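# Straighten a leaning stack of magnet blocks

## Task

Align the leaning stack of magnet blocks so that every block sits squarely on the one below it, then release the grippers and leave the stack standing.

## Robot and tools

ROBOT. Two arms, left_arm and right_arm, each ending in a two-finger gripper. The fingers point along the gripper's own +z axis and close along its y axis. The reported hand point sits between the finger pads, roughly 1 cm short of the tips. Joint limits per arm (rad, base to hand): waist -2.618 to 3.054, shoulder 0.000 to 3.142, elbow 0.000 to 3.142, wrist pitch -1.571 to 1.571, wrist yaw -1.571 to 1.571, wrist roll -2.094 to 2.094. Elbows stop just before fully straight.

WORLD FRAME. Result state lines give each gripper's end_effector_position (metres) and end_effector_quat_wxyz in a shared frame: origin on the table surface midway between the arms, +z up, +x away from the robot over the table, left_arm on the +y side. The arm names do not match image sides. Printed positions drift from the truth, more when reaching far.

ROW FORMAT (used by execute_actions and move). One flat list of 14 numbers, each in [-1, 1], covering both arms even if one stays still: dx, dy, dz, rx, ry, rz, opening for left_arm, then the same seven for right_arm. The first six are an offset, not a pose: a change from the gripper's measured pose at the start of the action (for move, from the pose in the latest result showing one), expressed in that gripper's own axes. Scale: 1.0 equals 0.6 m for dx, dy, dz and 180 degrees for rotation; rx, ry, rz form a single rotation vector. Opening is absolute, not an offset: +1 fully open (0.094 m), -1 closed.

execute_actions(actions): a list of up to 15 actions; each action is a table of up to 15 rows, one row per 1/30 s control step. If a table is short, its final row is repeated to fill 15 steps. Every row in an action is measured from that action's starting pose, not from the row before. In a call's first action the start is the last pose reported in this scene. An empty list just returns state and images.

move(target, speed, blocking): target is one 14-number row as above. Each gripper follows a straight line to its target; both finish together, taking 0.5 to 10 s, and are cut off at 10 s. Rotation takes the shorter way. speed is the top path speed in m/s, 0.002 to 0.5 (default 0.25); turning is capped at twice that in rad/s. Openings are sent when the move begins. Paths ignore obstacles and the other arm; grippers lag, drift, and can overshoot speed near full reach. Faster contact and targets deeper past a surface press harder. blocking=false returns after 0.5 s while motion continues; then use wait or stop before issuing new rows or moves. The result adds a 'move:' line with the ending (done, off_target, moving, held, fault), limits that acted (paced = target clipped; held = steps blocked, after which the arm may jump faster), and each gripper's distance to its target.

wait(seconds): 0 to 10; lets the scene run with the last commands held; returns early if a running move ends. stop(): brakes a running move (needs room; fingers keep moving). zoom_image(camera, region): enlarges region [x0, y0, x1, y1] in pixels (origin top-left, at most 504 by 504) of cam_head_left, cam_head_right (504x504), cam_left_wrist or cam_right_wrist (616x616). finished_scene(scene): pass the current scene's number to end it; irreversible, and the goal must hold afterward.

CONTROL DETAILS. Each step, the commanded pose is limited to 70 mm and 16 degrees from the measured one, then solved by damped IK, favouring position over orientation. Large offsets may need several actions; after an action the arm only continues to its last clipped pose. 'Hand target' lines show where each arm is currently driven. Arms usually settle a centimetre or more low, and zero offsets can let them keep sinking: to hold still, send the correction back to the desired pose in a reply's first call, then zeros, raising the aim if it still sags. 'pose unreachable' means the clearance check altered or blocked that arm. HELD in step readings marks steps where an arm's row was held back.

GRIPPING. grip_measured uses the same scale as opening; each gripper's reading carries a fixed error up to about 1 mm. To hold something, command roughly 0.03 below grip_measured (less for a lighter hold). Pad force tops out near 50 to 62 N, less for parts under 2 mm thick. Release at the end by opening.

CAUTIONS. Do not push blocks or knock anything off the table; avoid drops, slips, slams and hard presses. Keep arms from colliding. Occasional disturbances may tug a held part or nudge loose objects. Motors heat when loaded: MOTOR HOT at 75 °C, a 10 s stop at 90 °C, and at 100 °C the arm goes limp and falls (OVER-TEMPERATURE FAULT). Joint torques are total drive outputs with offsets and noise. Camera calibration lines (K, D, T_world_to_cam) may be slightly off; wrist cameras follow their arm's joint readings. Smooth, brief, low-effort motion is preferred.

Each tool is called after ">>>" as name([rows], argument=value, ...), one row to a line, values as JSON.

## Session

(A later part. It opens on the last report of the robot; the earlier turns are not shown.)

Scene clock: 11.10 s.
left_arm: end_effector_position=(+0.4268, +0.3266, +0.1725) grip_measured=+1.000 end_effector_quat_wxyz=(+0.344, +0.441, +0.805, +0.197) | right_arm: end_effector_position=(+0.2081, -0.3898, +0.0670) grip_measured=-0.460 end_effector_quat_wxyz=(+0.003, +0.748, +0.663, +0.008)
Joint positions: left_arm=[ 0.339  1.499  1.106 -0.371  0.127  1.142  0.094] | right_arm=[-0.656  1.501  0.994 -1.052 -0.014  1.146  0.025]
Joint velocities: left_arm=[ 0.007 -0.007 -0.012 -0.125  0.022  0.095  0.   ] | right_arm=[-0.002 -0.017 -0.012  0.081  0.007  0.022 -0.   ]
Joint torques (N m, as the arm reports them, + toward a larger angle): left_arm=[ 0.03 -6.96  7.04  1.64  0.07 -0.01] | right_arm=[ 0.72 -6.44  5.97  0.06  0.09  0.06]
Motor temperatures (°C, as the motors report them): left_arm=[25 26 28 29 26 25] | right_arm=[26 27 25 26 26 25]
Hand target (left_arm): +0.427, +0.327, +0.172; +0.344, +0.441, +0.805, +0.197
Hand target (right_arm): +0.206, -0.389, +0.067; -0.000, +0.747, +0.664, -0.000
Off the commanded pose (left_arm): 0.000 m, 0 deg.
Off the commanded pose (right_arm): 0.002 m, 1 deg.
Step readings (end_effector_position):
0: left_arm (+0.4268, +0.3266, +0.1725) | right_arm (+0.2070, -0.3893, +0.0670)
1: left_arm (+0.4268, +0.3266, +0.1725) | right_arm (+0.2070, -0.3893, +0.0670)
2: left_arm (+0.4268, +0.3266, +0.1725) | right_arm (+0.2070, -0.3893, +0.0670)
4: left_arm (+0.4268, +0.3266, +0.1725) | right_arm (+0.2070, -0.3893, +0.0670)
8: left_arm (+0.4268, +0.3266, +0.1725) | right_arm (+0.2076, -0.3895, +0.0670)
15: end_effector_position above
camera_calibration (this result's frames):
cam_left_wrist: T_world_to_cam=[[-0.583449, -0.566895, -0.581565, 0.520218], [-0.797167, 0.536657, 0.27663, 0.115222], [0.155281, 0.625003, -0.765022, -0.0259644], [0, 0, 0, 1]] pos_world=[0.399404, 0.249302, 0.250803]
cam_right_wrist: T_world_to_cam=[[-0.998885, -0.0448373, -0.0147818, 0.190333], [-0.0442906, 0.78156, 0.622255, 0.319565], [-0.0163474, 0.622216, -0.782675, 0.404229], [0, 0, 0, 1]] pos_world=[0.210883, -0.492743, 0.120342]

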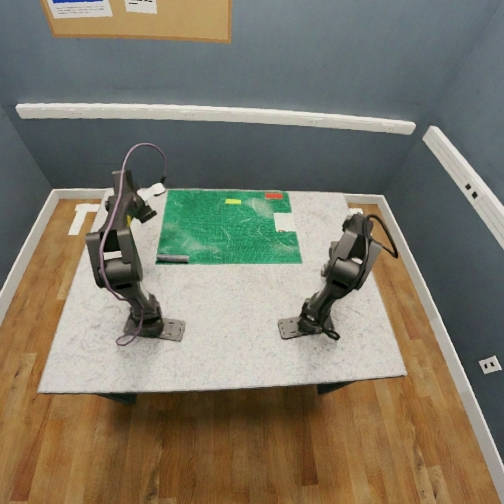

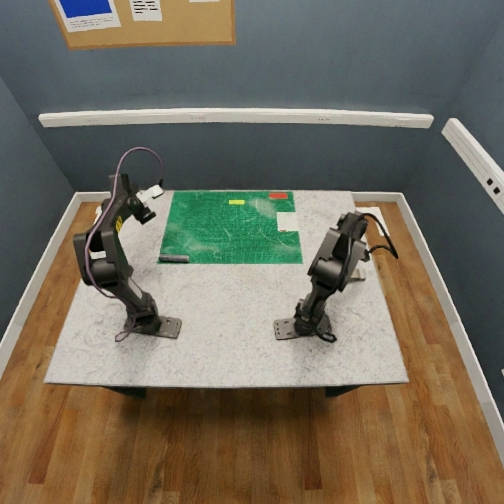

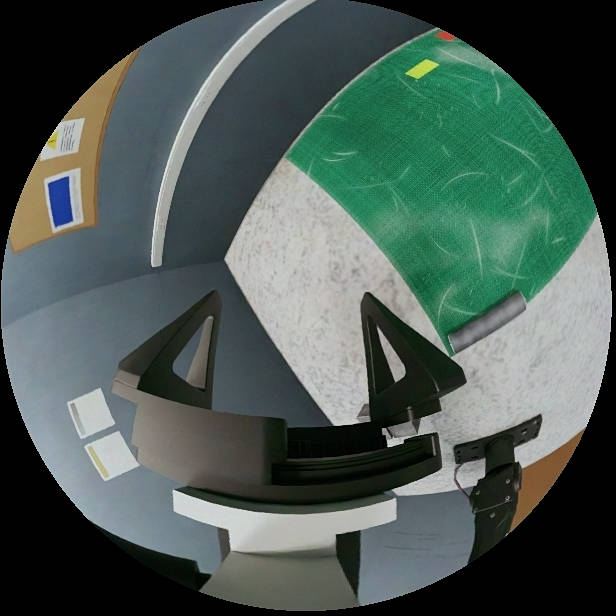

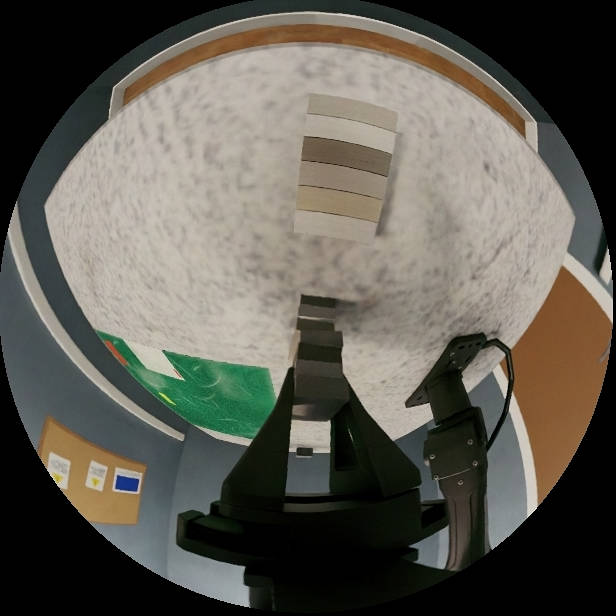

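>>> execute_actions([
  [[0,0,0,0,0,0,1, 0,0,0,0,0,0,-0.3],[0,0,0,0,0,0,1, 0,0,0.004,0.002,-0.001,0,-0.15],[0,0,0,0,0,0,1, 0,0,0.008,0.004,-0.002,0,-0.05],[0,0,0,0,0,0,1, 0,0.001,0.012,0.006,-0.003,0,-0.05],[0,0,0,0,0,0,1, 0,0.001,0.016,0.007,-0.003,0,-0.05],[0,0,0,0,0,0,1, 0,0.002,0.02,0.007,-0.003,0,-0.05],[0,0,0,0,0,0,1, 0,0.002,0.024,0.007,-0.003,0,-0.05],[0,0,0,0,0,0,1, 0,0.002,0.028,0.007,-0.003,0,-0.05],[0,0,0,0,0,0,1, 0,0.002,0.032,0.007,-0.003,0,-0.05],[0,0,0,0,0,0,1, 0,0.002,0.036,0.007,-0.003,0,-0.05],[0,0,0,0,0,0,1, 0,0.002,0.04,0.007,-0.003,0,-0.05],[0,0,0,0,0,0,1, 0,0.002,0.043,0.007,-0.003,0,-0.05],[0,0,0,0,0,0,1, 0,0.002,0.045,0.007,-0.003,0,-0.05]],
])

>>> wait(seconds=0.3)

>>> execute_actions([
  [[0,0,0,0,0,0,1, 0,0,0,0,0,0,-0.12],[0,0,0,0,0,0,1, 0,0,0,0,0,0,-0.18],[0,0,0,0,0,0,1, 0,0,0,0,0,0,-0.22],[0,0,0,0,0,0,1, 0,0,0,0,0,0,-0.25],[0,0,0,0,0,0,1, 0,0,0,0,0,0,-0.28],[0,0,0,0,0,0,1, 0,0,0,0,0,0,-0.31],[0,0,0,0,0,0,1, 0,0,0,0,0,0,-0.34],[0,0,0,0,0,0,1, 0,0,0,0,0,0,-0.37],[0,0,0,0,0,0,1, 0,0,0,0,0,0,-0.40],[0,0,0,0,0,0,1, 0,0,0,0,0,0,-0.42],[0,0,0,0,0,0,1, 0,0,0,0,0,0,-0.44],[0,0,0,0,0,0,1, 0,0,0,0,0,0,-0.46],[0,0,0,0,0,0,1, 0,0,0,0,0,0,-0.48],[0,0,0,0,0,0,1, 0,0,0,0,0,0,-0.50]],
])

>>> zoom_image(camera="cam_right_wrist", region=[220, 300, 410, 490])

Scene clock: 12.43 s.
left_arm: end_effector_position=(+0.4268, +0.3266, +0.1725) grip_measured=+1.000 end_effector_quat_wxyz=(+0.344, +0.441, +0.805, +0.197) | right_arm: end_effector_position=(+0.2102, -0.3890, +0.0504) grip_measured=-0.052 end_effector_quat_wxyz=(-0.002, +0.749, +0.663, +0.007)
Joint positions: left_arm=[ 0.339  1.499  1.106 -0.371  0.127  1.142  0.094] | right_arm=[-0.649  1.537  0.959 -0.992 -0.014  1.156  0.045]
Joint velocities: left_arm=[-0.002 -0.007  0.012 -0.007 -0.037  0.007  0.   ] | right_arm=[ 0.007  0.095 -0.105  0.139  0.037 -0.022 -0.   ]
Joint torques (N m, as the arm reports them, + toward a larger angle): left_arm=[ 0.03 -6.94  7.03  1.64  0.07 -0.02] | right_arm=[ 0.88 -5.83  4.62  0.39  0.12  0.04]
Motor temperatures (°C, as the motors report them): left_arm=[25 26 28 29 26 25] | right_arm=[26 27 25 26 26 25]
Hand target (left_arm): +0.427, +0.327, +0.172; +0.344, +0.441, +0.805, +0.197
Hand target (right_arm): +0.210, -0.389, +0.041; -0.002, +0.748, +0.664, -0.002
Off the commanded pose (left_arm): 0.000 m, 0 deg.
Off the commanded pose (right_arm): 0.010 m, 1 deg.
Step readings (end_effector_position):
0: left_arm (+0.4268, +0.3266, +0.1725) | right_arm (+0.2081, -0.3898, +0.0670)
1: left_arm (+0.4268, +0.3266, +0.1725) | right_arm (+0.2081, -0.3897, +0.0670)
2: left_arm (+0.4268, +0.3266, +0.1725) | right_arm (+0.2081, -0.3897, +0.0670)
4: left_arm (+0.4268, +0.3266, +0.1725) | right_arm (+0.2082, -0.3896, +0.0670)
8: left_arm (+0.4268, +0.3266, +0.1725) | right_arm (+0.2108, -0.3897, +0.0649)
15: end_effector_position above
camera_calibration (this result's frames):
cam_left_wrist: T_world_to_cam=[[-0.583449, -0.566895, -0.581565, 0.520218], [-0.797167, 0.536657, 0.27663, 0.115222], [0.155281, 0.625003, -0.765022, -0.0259644], [0, 0, 0, 1]] pos_world=[0.399404, 0.249302, 0.250803]
cam_right_wrist: T_world_to_cam=[[-0.999064, -0.0428751, -0.00579509, 0.192629], [-0.0370308, 0.778133, 0.627007, 0.326267], [-0.0223737, 0.626635, -0.778992, 0.39357], [0, 0, 0, 1]] pos_world=[0.213336, -0.492245, 0.103133]

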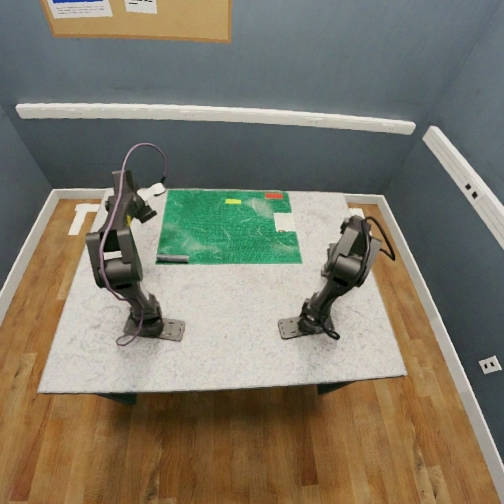

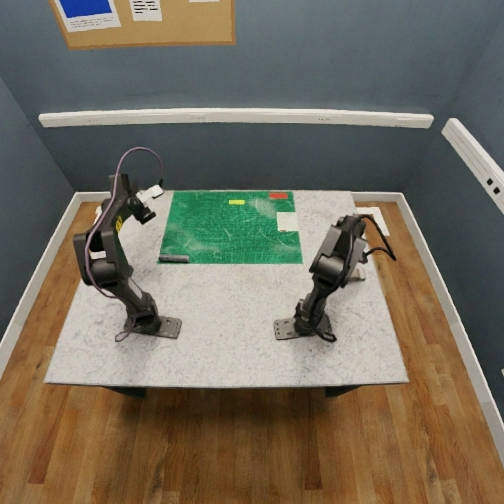

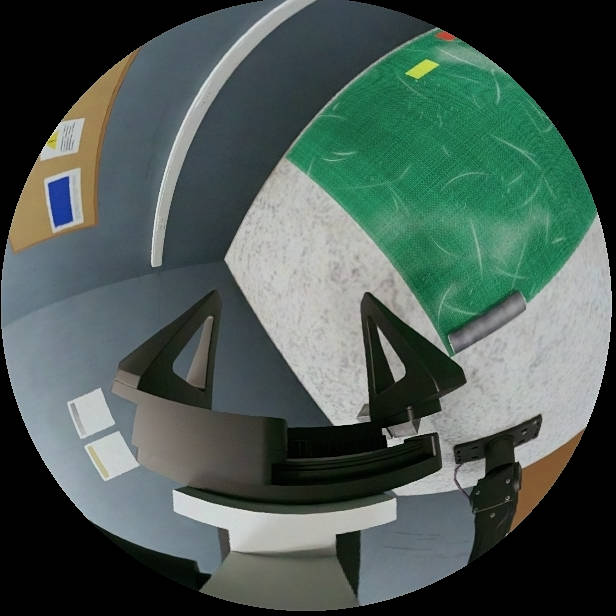

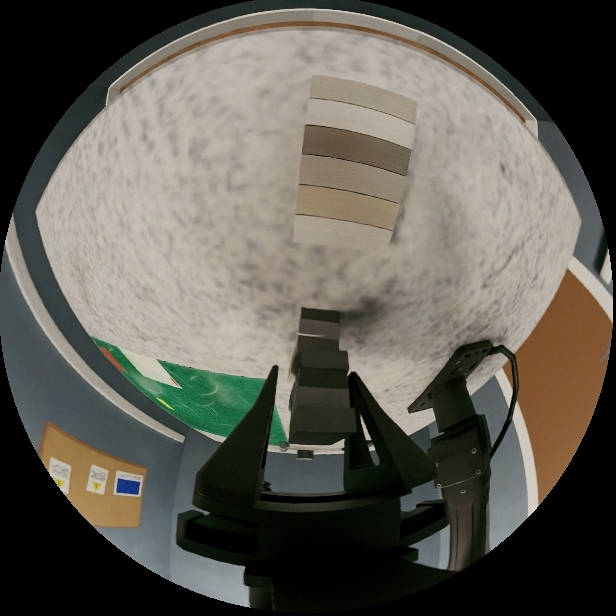

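Scene clock: 12.73 s.
left_arm: end_effector_position=(+0.4268, +0.3266, +0.1725) grip_measured=+1.000 end_effector_quat_wxyz=(+0.344, +0.441, +0.805, +0.197) | right_arm: end_effector_position=(+0.2123, -0.3902, +0.0484) grip_measured=-0.052 end_effector_quat_wxyz=(+0.002, +0.749, +0.662, +0.008)
Joint positions: left_arm=[ 0.339  1.499  1.106 -0.371  0.127  1.142  0.094] | right_arm=[-0.649  1.541  0.954 -0.976 -0.014  1.157  0.045]
Joint velocities: left_arm=[-0.007 -0.002 -0.012  0.007  0.037 -0.022  0.   ] | right_arm=[-0.007 -0.002 -0.002 -0.007 -0.11  -0.037 -0.001]
Joint torques (N m, as the arm reports them, + toward a larger angle): left_arm=[ 0.02 -6.95  7.05  1.64  0.07 -0.02] | right_arm=[ 0.66 -5.71  4.41  0.39  0.13  0.02]
Motor temperatures (°C, as the motors report them): left_arm=[25 26 28 29 26 25] | right_arm=[26 27 25 26 26 25]
Hand target (left_arm): +0.427, +0.327, +0.172; +0.344, +0.441, +0.805, +0.197
Hand target (right_arm): +0.210, -0.389, +0.041; -0.002, +0.748, +0.664, -0.002
Off the commanded pose (left_arm): 0.000 m, 0 deg.
Off the commanded pose (right_arm): 0.009 m, 1 deg.
wait: 0.30 s; no rest
camera_calibration (this result's frames):
cam_left_wrist: T_world_to_cam=[[-0.583449, -0.566895, -0.581565, 0.520218], [-0.797167, 0.536657, 0.27663, 0.115222], [0.155281, 0.625003, -0.765022, -0.0259644], [0, 0, 0, 1]] pos_world=[0.399404, 0.249302, 0.250803]
cam_right_wrist: T_world_to_cam=[[-0.999049, -0.0417693, -0.0124879, 0.195368], [-0.0404359, 0.780732, 0.623557, 0.330421], [-0.0162958, 0.623469, -0.781678, 0.390466], [0, 0, 0, 1]] pos_world=[0.214906, -0.493253, 0.101623]

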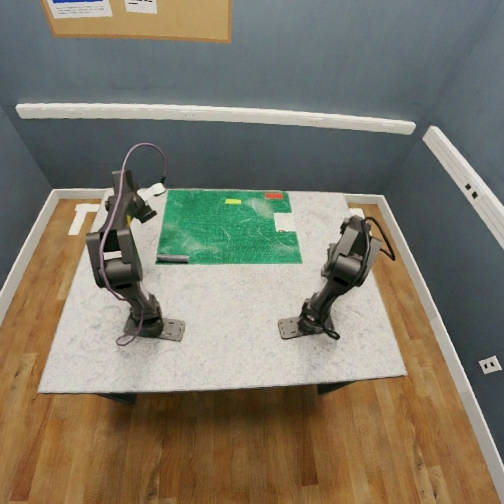

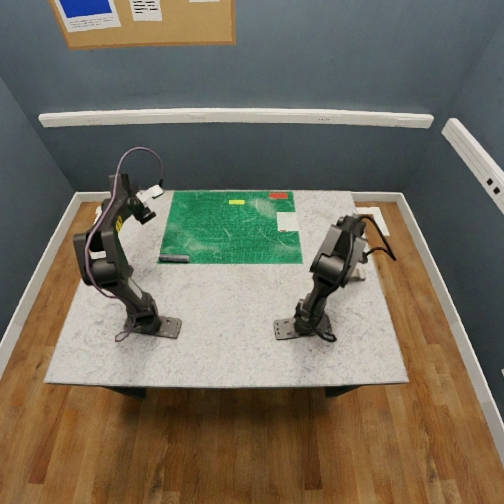

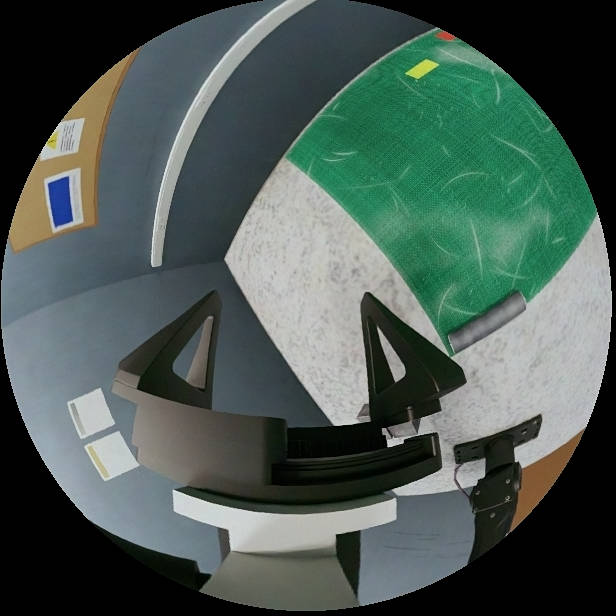

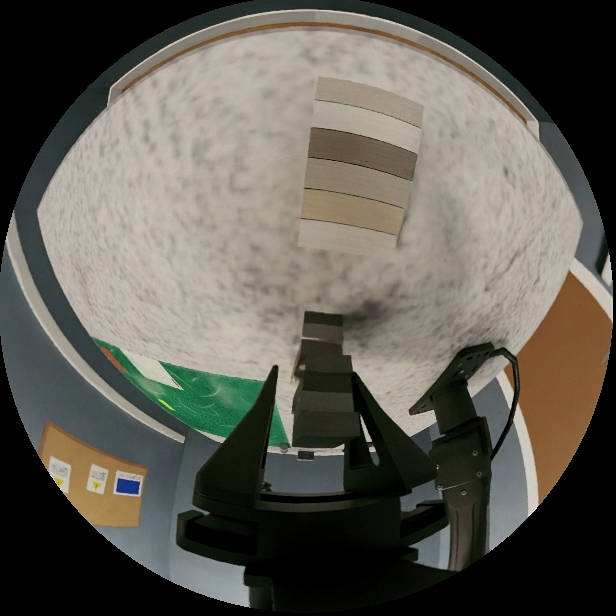

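Scene clock: 13.23 s.
left_arm: end_effector_position=(+0.4268, +0.3266, +0.1725) grip_measured=+1.000 end_effector_quat_wxyz=(+0.344, +0.441, +0.805, +0.197) | right_arm: end_effector_position=(+0.2096, -0.3886, +0.0484) grip_measured=-0.457 end_effector_quat_wxyz=(-0.004, +0.749, +0.662, +0.006)
Joint positions: left_arm=[ 0.339  1.499  1.106 -0.371  0.127  1.142  0.094] | right_arm=[-0.649  1.541  0.954 -0.988 -0.014  1.157  0.026]
Joint velocities: left_arm=[ 0.007 -0.002  0.007 -0.007 -0.037 -0.007  0.   ] | right_arm=[ 0.007 -0.002  0.002 -0.022 -0.066 -0.007 -0.001]
Joint torques (N m, as the arm reports them, + toward a larger angle): left_arm=[ 0.01 -6.93  7.06  1.64  0.08 -0.03] | right_arm=[ 0.05 -7.11  5.6   0.29 -0.04 -0.01]
Motor temperatures (°C, as the motors report them): left_arm=[25 26 28 29 26 25] | right_arm=[26 27 25 26 26 25]
Hand target (left_arm): +0.427, +0.327, +0.172; +0.344, +0.441, +0.805, +0.197
Hand target (right_arm): +0.212, -0.390, +0.048; +0.002, +0.749, +0.662, +0.008
Off the commanded pose (left_arm): 0.000 m, 0 deg.
Off the commanded pose (right_arm): 0.003 m, 1 deg.
Step readings (end_effector_position):
0: left_arm (+0.4268, +0.3266, +0.1725) | right_arm (+0.2123, -0.3902, +0.0484)
1: left_arm (+0.4268, +0.3266, +0.1725) | right_arm (+0.2120, -0.3900, +0.0484)
2: left_arm (+0.4268, +0.3266, +0.1725) | right_arm (+0.2115, -0.3897, +0.0484)
4: left_arm (+0.4268, +0.3266, +0.1725) | right_arm (+0.2108, -0.3893, +0.0484)
8: left_arm (+0.4268, +0.3266, +0.1725) | right_arm (+0.2101, -0.3889, +0.0484)
15: end_effector_position above
camera_calibration (this result's frames):
cam_left_wrist: T_world_to_cam=[[-0.583449, -0.566895, -0.581565, 0.520218], [-0.797167, 0.536657, 0.27663, 0.115222], [0.155281, 0.625003, -0.765022, -0.0259644], [0, 0, 0, 1]] pos_world=[0.399404, 0.249302, 0.250803]
cam_right_wrist: T_world_to_cam=[[-0.999127, -0.0417228, -0.00194953, 0.192273], [-0.0336616, 0.776699, 0.628972, 0.325816], [-0.0247283, 0.628489, -0.777425, 0.392933], [0, 0, 0, 1]] pos_world=[0.212789, -0.491993, 0.100922]

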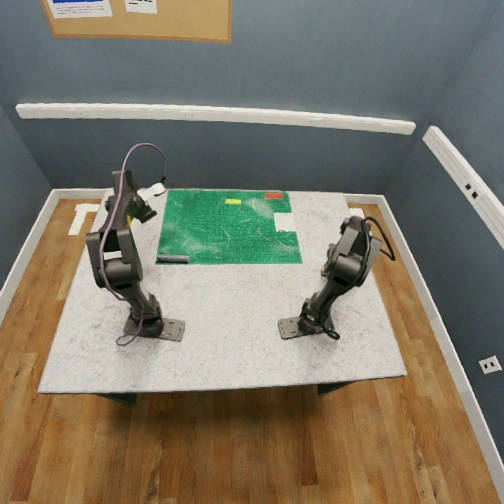

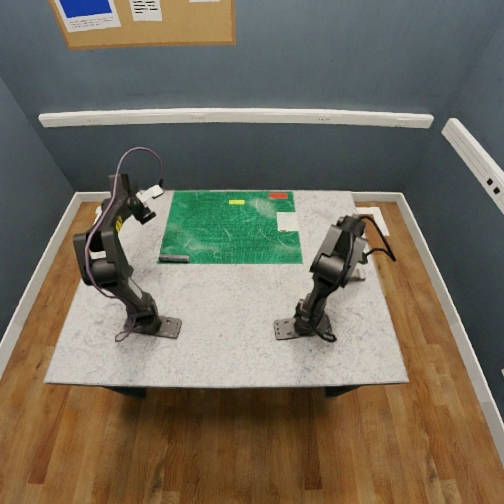

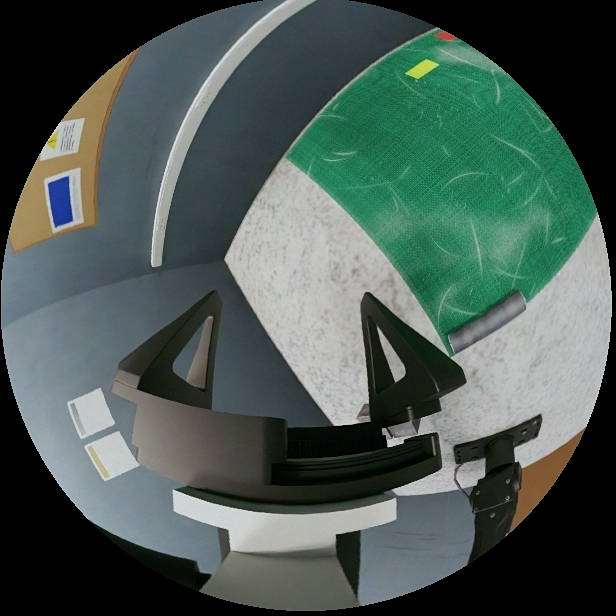

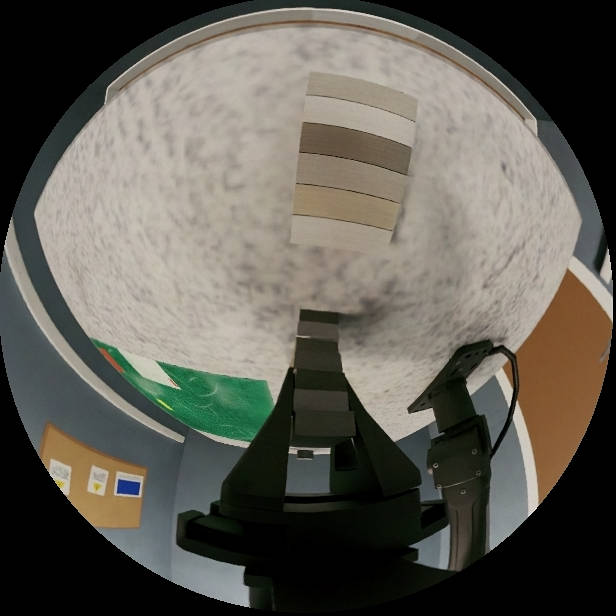

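Region (220, 300, 410, 490) of cam_right_wrist's 616x616 image, scaled by 2.653, with more detail than that image has.

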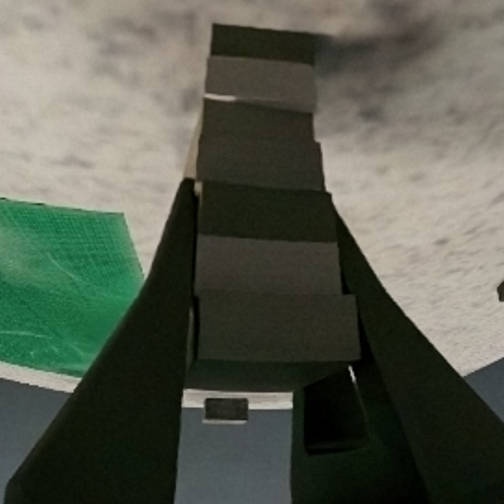

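>>> execute_actions([
  [[0,0,0,0,0,0,1, 0,0,0,0,0,0,-0.3],[0,0,0,0,0,0,1, 0,0,0.004,0.001,-0.001,0,-0.15],[0,0,0,0,0,0,1, 0,0,0.008,0.002,-0.002,0,-0.1],[0,0,0,0,0,0,1, 0,0,0.012,0.002,-0.003,0,-0.1],[0,0,0,0,0,0,1, 0,-0.001,0.016,0.002,-0.004,0,-0.1],[0,0,0,0,0,0,1, 0,-0.001,0.02,0.002,-0.004,0,-0.1],[0,0,0,0,0,0,1, 0,-0.002,0.024,0.002,-0.004,0,-0.1],[0,0,0,0,0,0,1, 0,-0.002,0.028,0.002,-0.004,0,-0.1],[0,0,0,0,0,0,1, 0,-0.003,0.032,0.002,-0.004,0,-0.1],[0,0,0,0,0,0,1, 0,-0.003,0.036,0.002,-0.004,0,-0.1],[0,0,0,0,0,0,1, 0,-0.003,0.039,0.002,-0.004,0,-0.1],[0,0,0,0,0,0,1, 0,-0.003,0.042,0.002,-0.004,0,-0.1]],
])

>>> wait(seconds=0.2)

>>> execute_actions([
  [[0,0,0,0,0,0,1, 0,0,0,0,0,0,-0.16],[0,0,0,0,0,0,1, 0,0,0,0,0,0,-0.21],[0,0,0,0,0,0,1, 0,0,0,0,0,0,-0.25],[0,0,0,0,0,0,1, 0,0,0,0,0,0,-0.28],[0,0,0,0,0,0,1, 0,0,0,0,0,0,-0.31],[0,0,0,0,0,0,1, 0,0,0,0,0,0,-0.34],[0,0,0,0,0,0,1, 0,0,0,0,0,0,-0.37],[0,0,0,0,0,0,1, 0,0,0,0,0,0,-0.40],[0,0,0,0,0,0,1, 0,0,0,0,0,0,-0.42],[0,0,0,0,0,0,1, 0,0,0,0,0,0,-0.44],[0,0,0,0,0,0,1, 0,0,0,0,0,0,-0.46],[0,0,0,0,0,0,1, 0,0,0,0,0,0,-0.48],[0,0,0,0,0,0,1, 0,0,0,0,0,0,-0.50]],
])

>>> zoom_image(camera="cam_right_wrist", region=[215, 320, 415, 520])

Scene clock: 14.53 s.
left_arm: end_effector_position=(+0.4268, +0.3266, +0.1725) grip_measured=+1.000 end_effector_quat_wxyz=(+0.344, +0.441, +0.805, +0.197) | right_arm: end_effector_position=(+0.2082, -0.3877, +0.0332) grip_measured=-0.102 end_effector_quat_wxyz=(-0.002, +0.750, +0.661, +0.007)
Joint positions: left_arm=[ 0.339  1.499  1.106 -0.371  0.127  1.142  0.094] | right_arm=[-0.649  1.554  0.902 -0.919 -0.014  1.16   0.042]
Joint velocities: left_arm=[ 0.012 -0.017 -0.002 -0.007 -0.037 -0.022  0.   ] | right_arm=[ 0.002  0.105 -0.056  0.139 -0.007 -0.007 -0.001]
Joint torques (N m, as the arm reports them, + toward a larger angle): left_arm=[ 0.04 -6.93  7.05  1.64  0.07 -0.02] | right_arm=[ 0.8  -5.76  4.18  0.35  0.11  0.06]
Motor temperatures (°C, as the motors report them): left_arm=[25 26 29 30 26 25] | right_arm=[26 27 25 26 26 25]
Hand target (left_arm): +0.427, +0.327, +0.172; +0.344, +0.441, +0.805, +0.197
Hand target (right_arm): +0.208, -0.388, +0.024; -0.002, +0.749, +0.662, -0.001
Off the commanded pose (left_arm): 0.000 m, 0 deg.
Off the commanded pose (right_arm): 0.010 m, 1 deg.
Step readings (end_effector_position):
0: left_arm (+0.4268, +0.3266, +0.1725) | right_arm (+0.2096, -0.3886, +0.0484)
1: left_arm (+0.4268, +0.3266, +0.1725) | right_arm (+0.2096, -0.3886, +0.0484)
2: left_arm (+0.4268, +0.3266, +0.1725) | right_arm (+0.2096, -0.3886, +0.0484)
4: left_arm (+0.4268, +0.3266, +0.1725) | right_arm (+0.2098, -0.3887, +0.0484)
8: left_arm (+0.4268, +0.3266, +0.1725) | right_arm (+0.2129, -0.3905, +0.0467)
15: end_effector_position above
camera_calibration (this result's frames):
cam_left_wrist: T_world_to_cam=[[-0.583449, -0.566895, -0.581565, 0.520218], [-0.797167, 0.536657, 0.27663, 0.115222], [0.155281, 0.625003, -0.765022, -0.0259644], [0, 0, 0, 1]] pos_world=[0.399404, 0.249302, 0.250803]
cam_right_wrist: T_world_to_cam=[[-0.999239, -0.0386806, -0.00510625, 0.192197], [-0.033323, 0.778016, 0.62736, 0.335184], [-0.0202939, 0.627052, -0.778713, 0.379121], [0, 0, 0, 1]] pos_world=[0.210914, -0.491073, 0.0859267]

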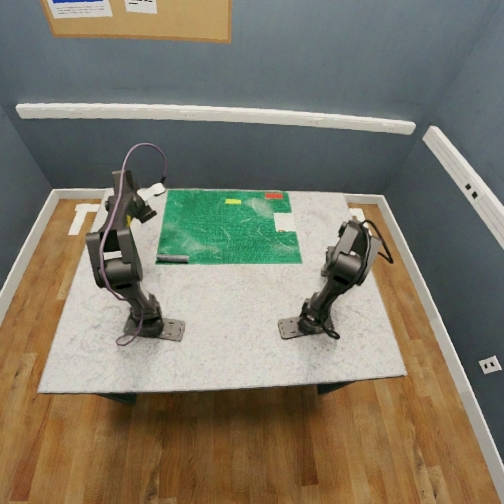

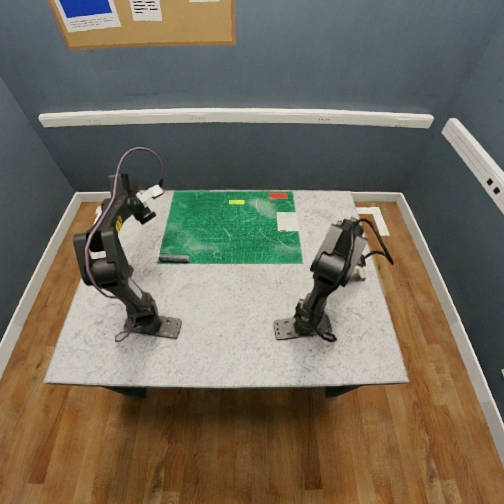

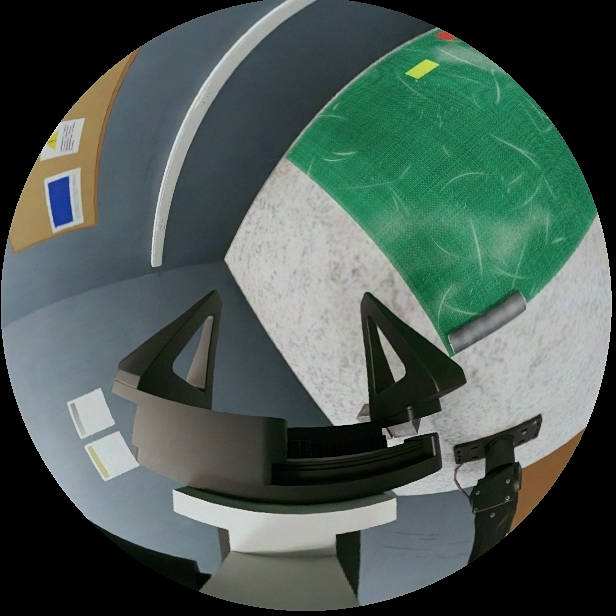

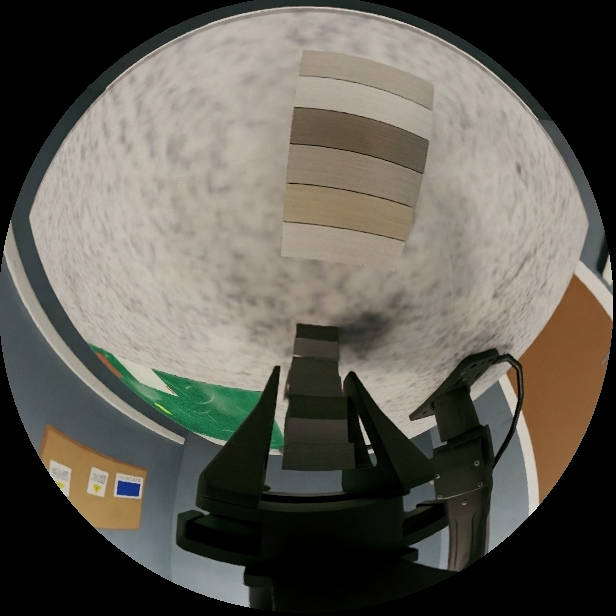

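Scene clock: 14.73 s.
left_arm: end_effector_position=(+0.4268, +0.3266, +0.1725) grip_measured=+1.000 end_effector_quat_wxyz=(+0.344, +0.441, +0.805, +0.197) | right_arm: end_effector_position=(+0.2107, -0.3892, +0.0317) grip_measured=-0.102 end_effector_quat_wxyz=(+0.002, +0.750, +0.661, +0.008)
Joint positions: left_arm=[ 0.339  1.499  1.106 -0.371  0.127  1.142  0.094] | right_arm=[-0.649  1.559  0.901 -0.903 -0.014  1.16   0.042]
Joint velocities: left_arm=[-0.002 -0.037 -0.002 -0.037  0.037  0.007  0.   ] | right_arm=[-0.007 -0.007 -0.012 -0.022  0.022  0.051  0.001]
Joint torques (N m, as the arm reports them, + toward a larger angle): left_arm=[ 0.03 -6.92  7.06  1.63  0.07 -0.02] | right_arm=[ 0.79 -5.84  3.99  0.32  0.11  0.08]
Motor temperatures (°C, as the motors report them): left_arm=[25 26 29 30 26 25] | right_arm=[26 27 25 26 26 25]
Hand target (left_arm): +0.427, +0.327, +0.172; +0.344, +0.441, +0.805, +0.197
Hand target (right_arm): +0.208, -0.388, +0.024; -0.002, +0.749, +0.662, -0.001
Off the commanded pose (left_arm): 0.000 m, 0 deg.
Off the commanded pose (right_arm): 0.009 m, 1 deg.
wait: 0.20 s; no rest
camera_calibration (this result's frames):
cam_left_wrist: T_world_to_cam=[[-0.583449, -0.566895, -0.581565, 0.520218], [-0.797167, 0.536657, 0.27663, 0.115222], [0.155281, 0.625003, -0.765022, -0.0259644], [0, 0, 0, 1]] pos_world=[0.399404, 0.249302, 0.250803]
cam_right_wrist: T_world_to_cam=[[-0.999183, -0.0383413, -0.0127829, 0.195008], [-0.0379432, 0.780956, 0.623432, 0.339597], [-0.0139203, 0.623408, -0.781773, 0.376301], [0, 0, 0, 1]] pos_world=[0.212972, -0.492323, 0.0849585]

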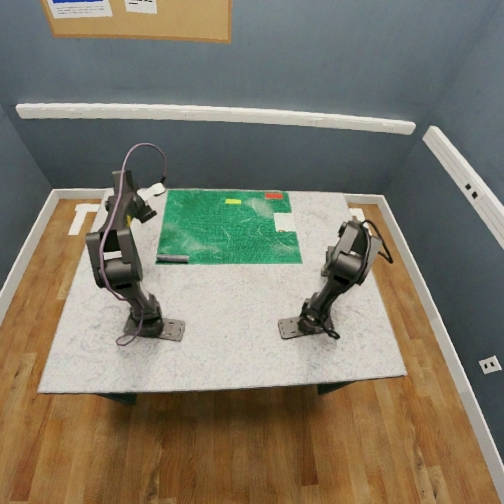

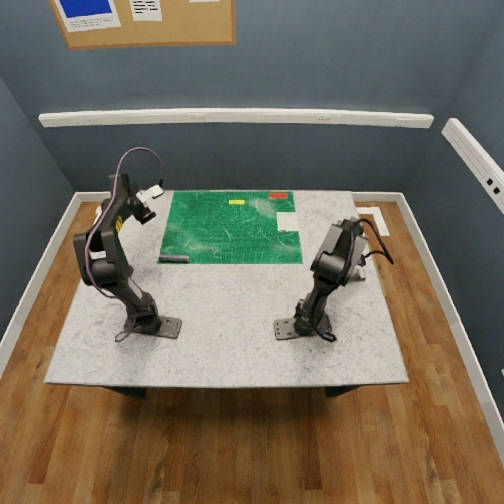

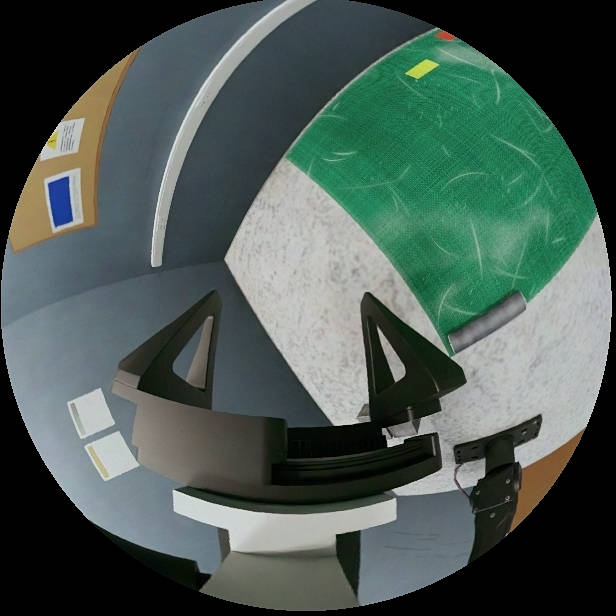

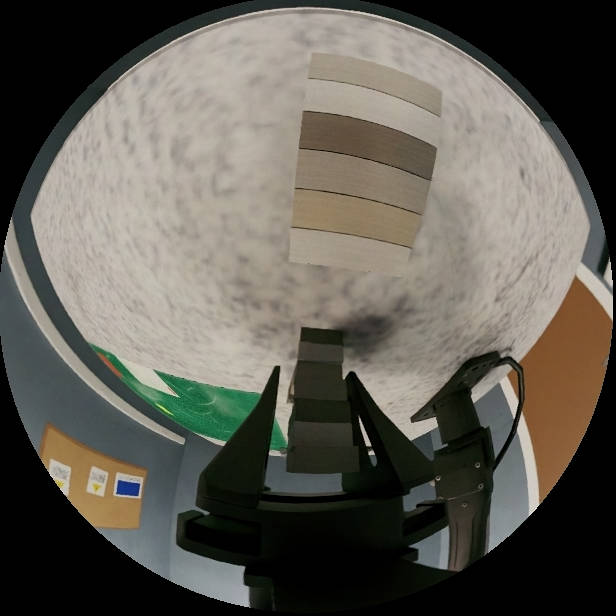

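Scene clock: 15.23 s.
left_arm: end_effector_position=(+0.4268, +0.3266, +0.1725) grip_measured=+1.000 end_effector_quat_wxyz=(+0.344, +0.441, +0.805, +0.197) | right_arm: end_effector_position=(+0.2096, -0.3887, +0.0317) grip_measured=-0.456 end_effector_quat_wxyz=(-0.000, +0.750, +0.661, +0.007)
Joint positions: left_arm=[ 0.339  1.499  1.106 -0.371  0.127  1.142  0.094] | right_arm=[-0.649  1.559  0.901 -0.908 -0.014  1.16   0.026]
Joint velocities: left_arm=[-0.012  0.012 -0.012 -0.081  0.007 -0.022  0.   ] | right_arm=[ 0.012  0.002  0.002  0.037 -0.007  0.007  0.001]
Joint torques (N m, as the arm reports them, + toward a larger angle): left_arm=[ 0.01 -6.94  7.05  1.63  0.08 -0.02] | right_arm=[-0.09 -6.96  5.48  0.23  0.    0.  ]
Motor temperatures (°C, as the motors report them): left_arm=[25 26 29 30 26 25] | right_arm=[26 27 25 26 26 25]
Hand target (left_arm): +0.427, +0.327, +0.172; +0.344, +0.441, +0.805, +0.197
Hand target (right_arm): +0.211, -0.389, +0.032; +0.002, +0.750, +0.661, +0.008
Off the commanded pose (left_arm): 0.000 m, 0 deg.
Off the commanded pose (right_arm): 0.001 m, 0 deg.
Step readings (end_effector_position):
0: left_arm (+0.4268, +0.3266, +0.1725) | right_arm (+0.2107, -0.3892, +0.0317)
1: left_arm (+0.4268, +0.3266, +0.1725) | right_arm (+0.2108, -0.3892, +0.0317)
2: left_arm (+0.4268, +0.3266, +0.1725) | right_arm (+0.2108, -0.3892, +0.0317)
4: left_arm (+0.4268, +0.3266, +0.1725) | right_arm (+0.2108, -0.3891, +0.0317)
8: left_arm (+0.4268, +0.3266, +0.1725) | right_arm (+0.2103, -0.3888, +0.0317)
15: end_effector_position above
camera_calibration (this result's frames):
cam_left_wrist: T_world_to_cam=[[-0.583449, -0.566895, -0.581565, 0.520218], [-0.797167, 0.536657, 0.27663, 0.115222], [0.155281, 0.625003, -0.765022, -0.0259644], [0, 0, 0, 1]] pos_world=[0.399404, 0.249302, 0.250803]
cam_right_wrist: T_world_to_cam=[[-0.99923, -0.0383154, -0.00841476, 0.193818], [-0.0351588, 0.779577, 0.625319, 0.337934], [-0.0173994, 0.625134, -0.780324, 0.377277], [0, 0, 0, 1]] pos_world=[0.212115, -0.491868, 0.0847121]

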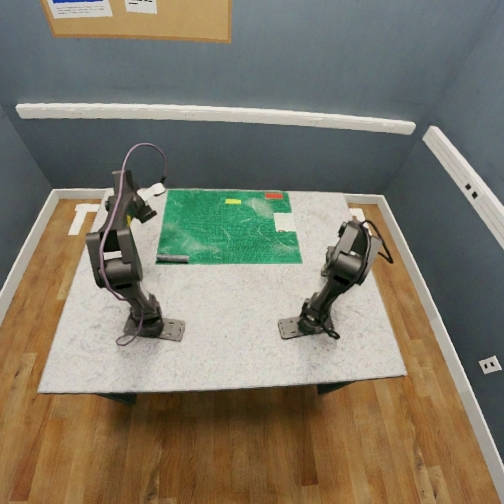

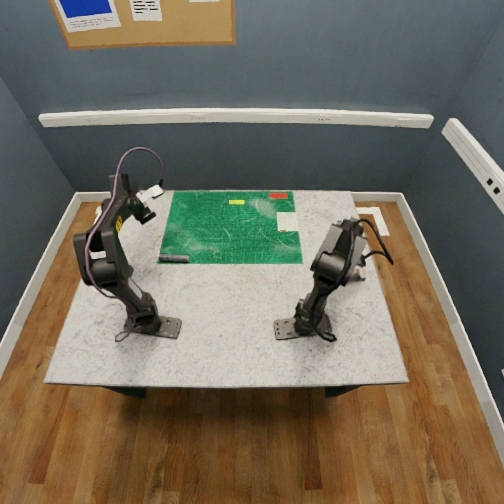

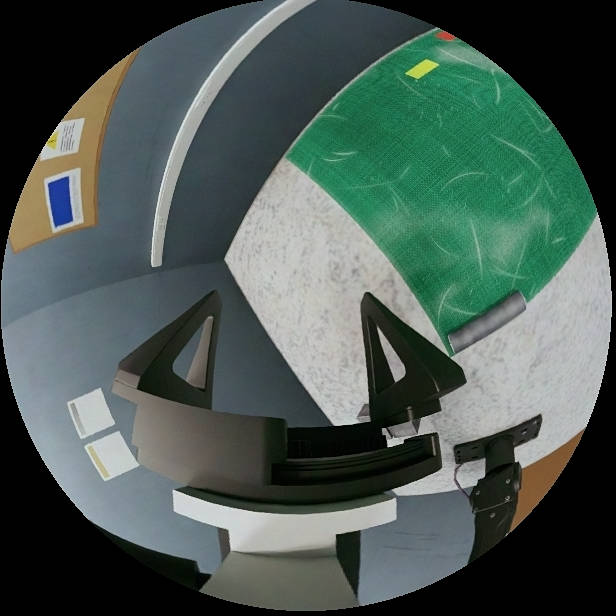

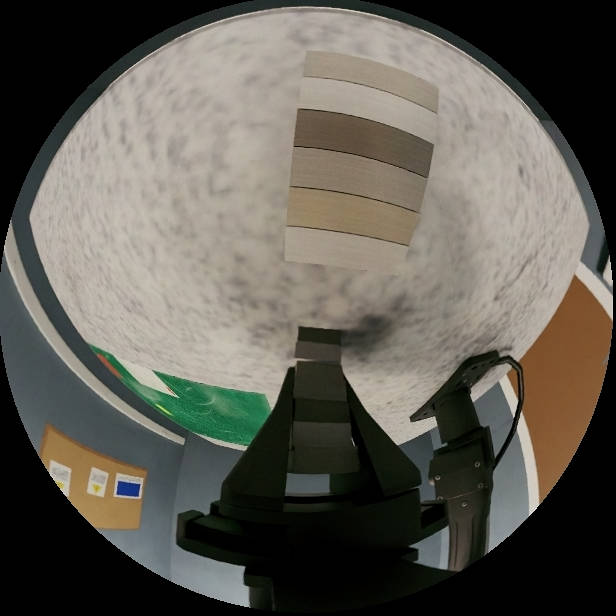

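Region (215, 320, 415, 520) of cam_right_wrist's 616x616 image, scaled by 2.520, with more detail than that image has.

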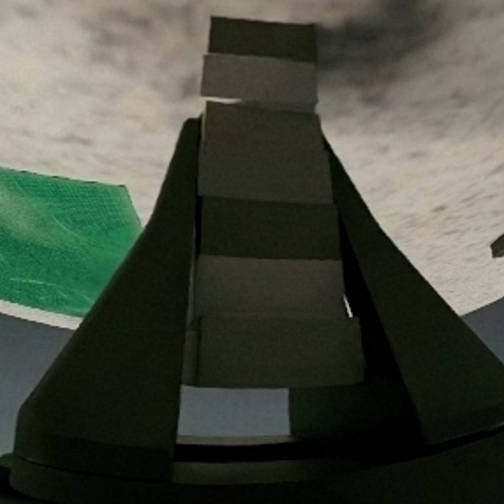

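>>> move(target=[0,0,0,0,0,0,1, 0.0167,0.0,0.008,0.003,-0.215,0,0.05], speed=0.25)

>>> zoom_image(camera="cam_right_wrist", region=[200, 300, 420, 520])

Scene clock: 19.33 s.
left_arm: end_effector_position=(+0.4268, +0.3266, +0.1725) grip_measured=+1.000 end_effector_quat_wxyz=(+0.344, +0.441, +0.805, +0.197) | right_arm: end_effector_position=(+0.2199, -0.3774, +0.0338) grip_measured=+0.048 end_effector_quat_wxyz=(+0.220, +0.717, +0.622, -0.223)
Joint positions: left_arm=[ 0.339  1.499  1.106 -0.371  0.127  1.142  0.094] | right_arm=[-0.146  1.584  0.777 -0.796  0.637  1.689  0.049]
Joint velocities: left_arm=[-0.007 -0.007 -0.002 -0.051  0.007 -0.007  0.   ] | right_arm=[-0.007  0.022 -0.017 -0.051  0.051 -0.022 -0.   ]
Joint torques (N m, as the arm reports them, + toward a larger angle): left_arm=[ 0.03 -6.94  7.03  1.64  0.08 -0.03] | right_arm=[ 0.62 -4.99  3.52  0.09  0.55  0.06]
Motor temperatures (°C, as the motors report them): left_arm=[25 27 29 30 26 25] | right_arm=[26 27 25 26 26 25]
Hand target (left_arm): +0.427, +0.327, +0.172; +0.344, +0.441, +0.805, +0.197
Hand target (right_arm): +0.212, -0.380, +0.029; +0.221, +0.709, +0.623, -0.245
Off the commanded pose (left_arm): 0.000 m, 0 deg.
Off the commanded pose (right_arm): 0.011 m, 3 deg.
move: off_target (right_arm)
camera_calibration (this result's frames):
cam_left_wrist: T_world_to_cam=[[-0.583449, -0.566895, -0.581565, 0.520218], [-0.797167, 0.536657, 0.27663, 0.115222], [0.155281, 0.625003, -0.765022, -0.0259644], [0, 0, 0, 1]] pos_world=[0.399404, 0.249302, 0.250803]
cam_right_wrist: T_world_to_cam=[[-0.998071, -0.00187083, 0.0620565, 0.21561], [0.0000157486, 0.999538, 0.0303866, 0.423594], [-0.0620847, 0.030329, -0.99761, 0.164692], [0, 0, 0, 1]] pos_world=[0.225412, -0.42799, 0.138046]

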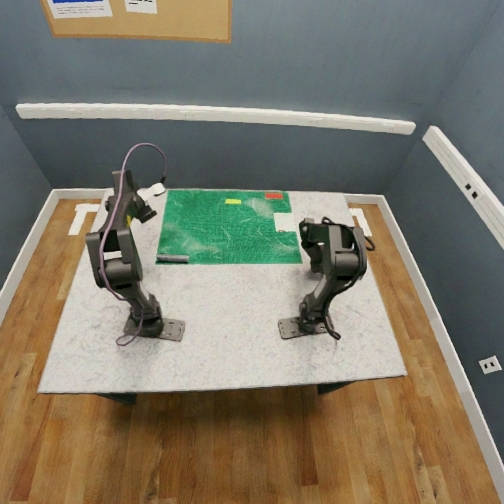

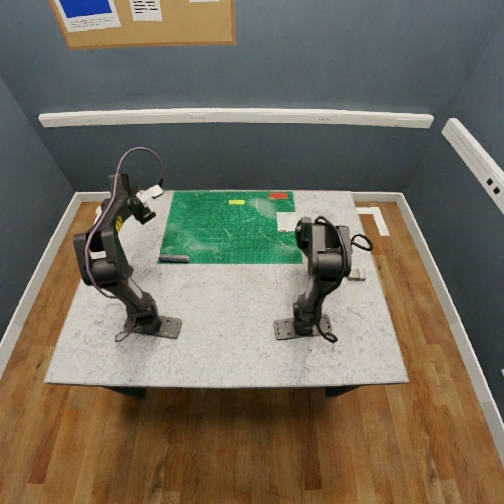

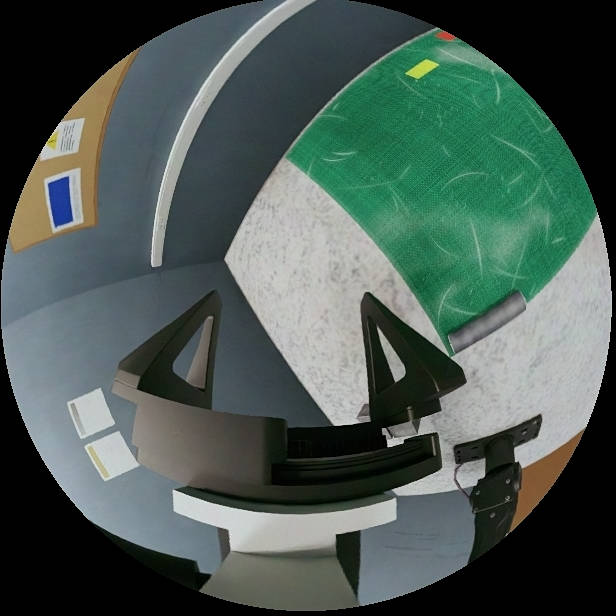

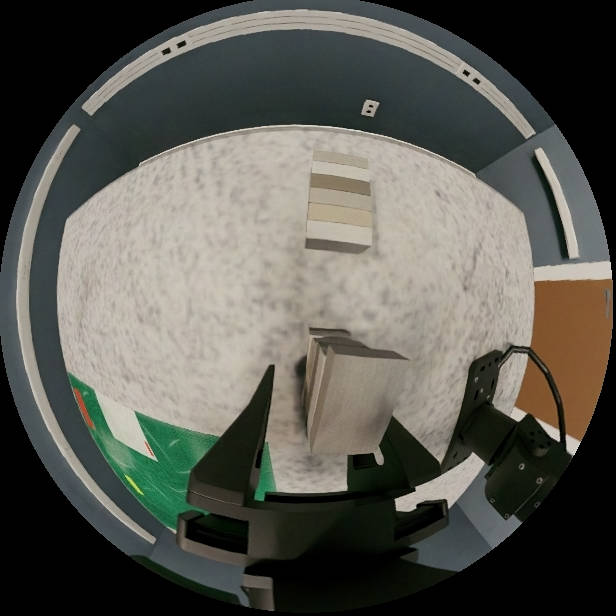

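Region (200, 300, 420, 520) of cam_right_wrist's 616x616 image, scaled by 2.291, with more detail than that image has.

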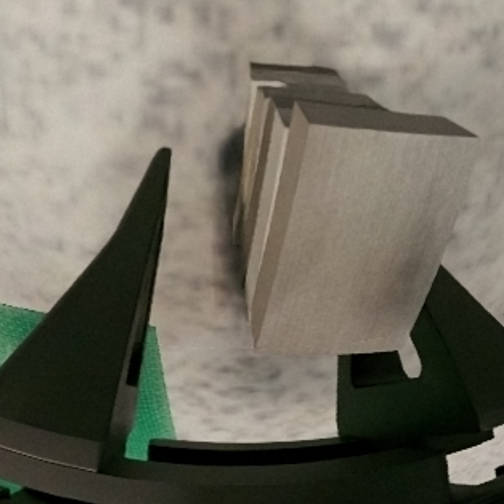

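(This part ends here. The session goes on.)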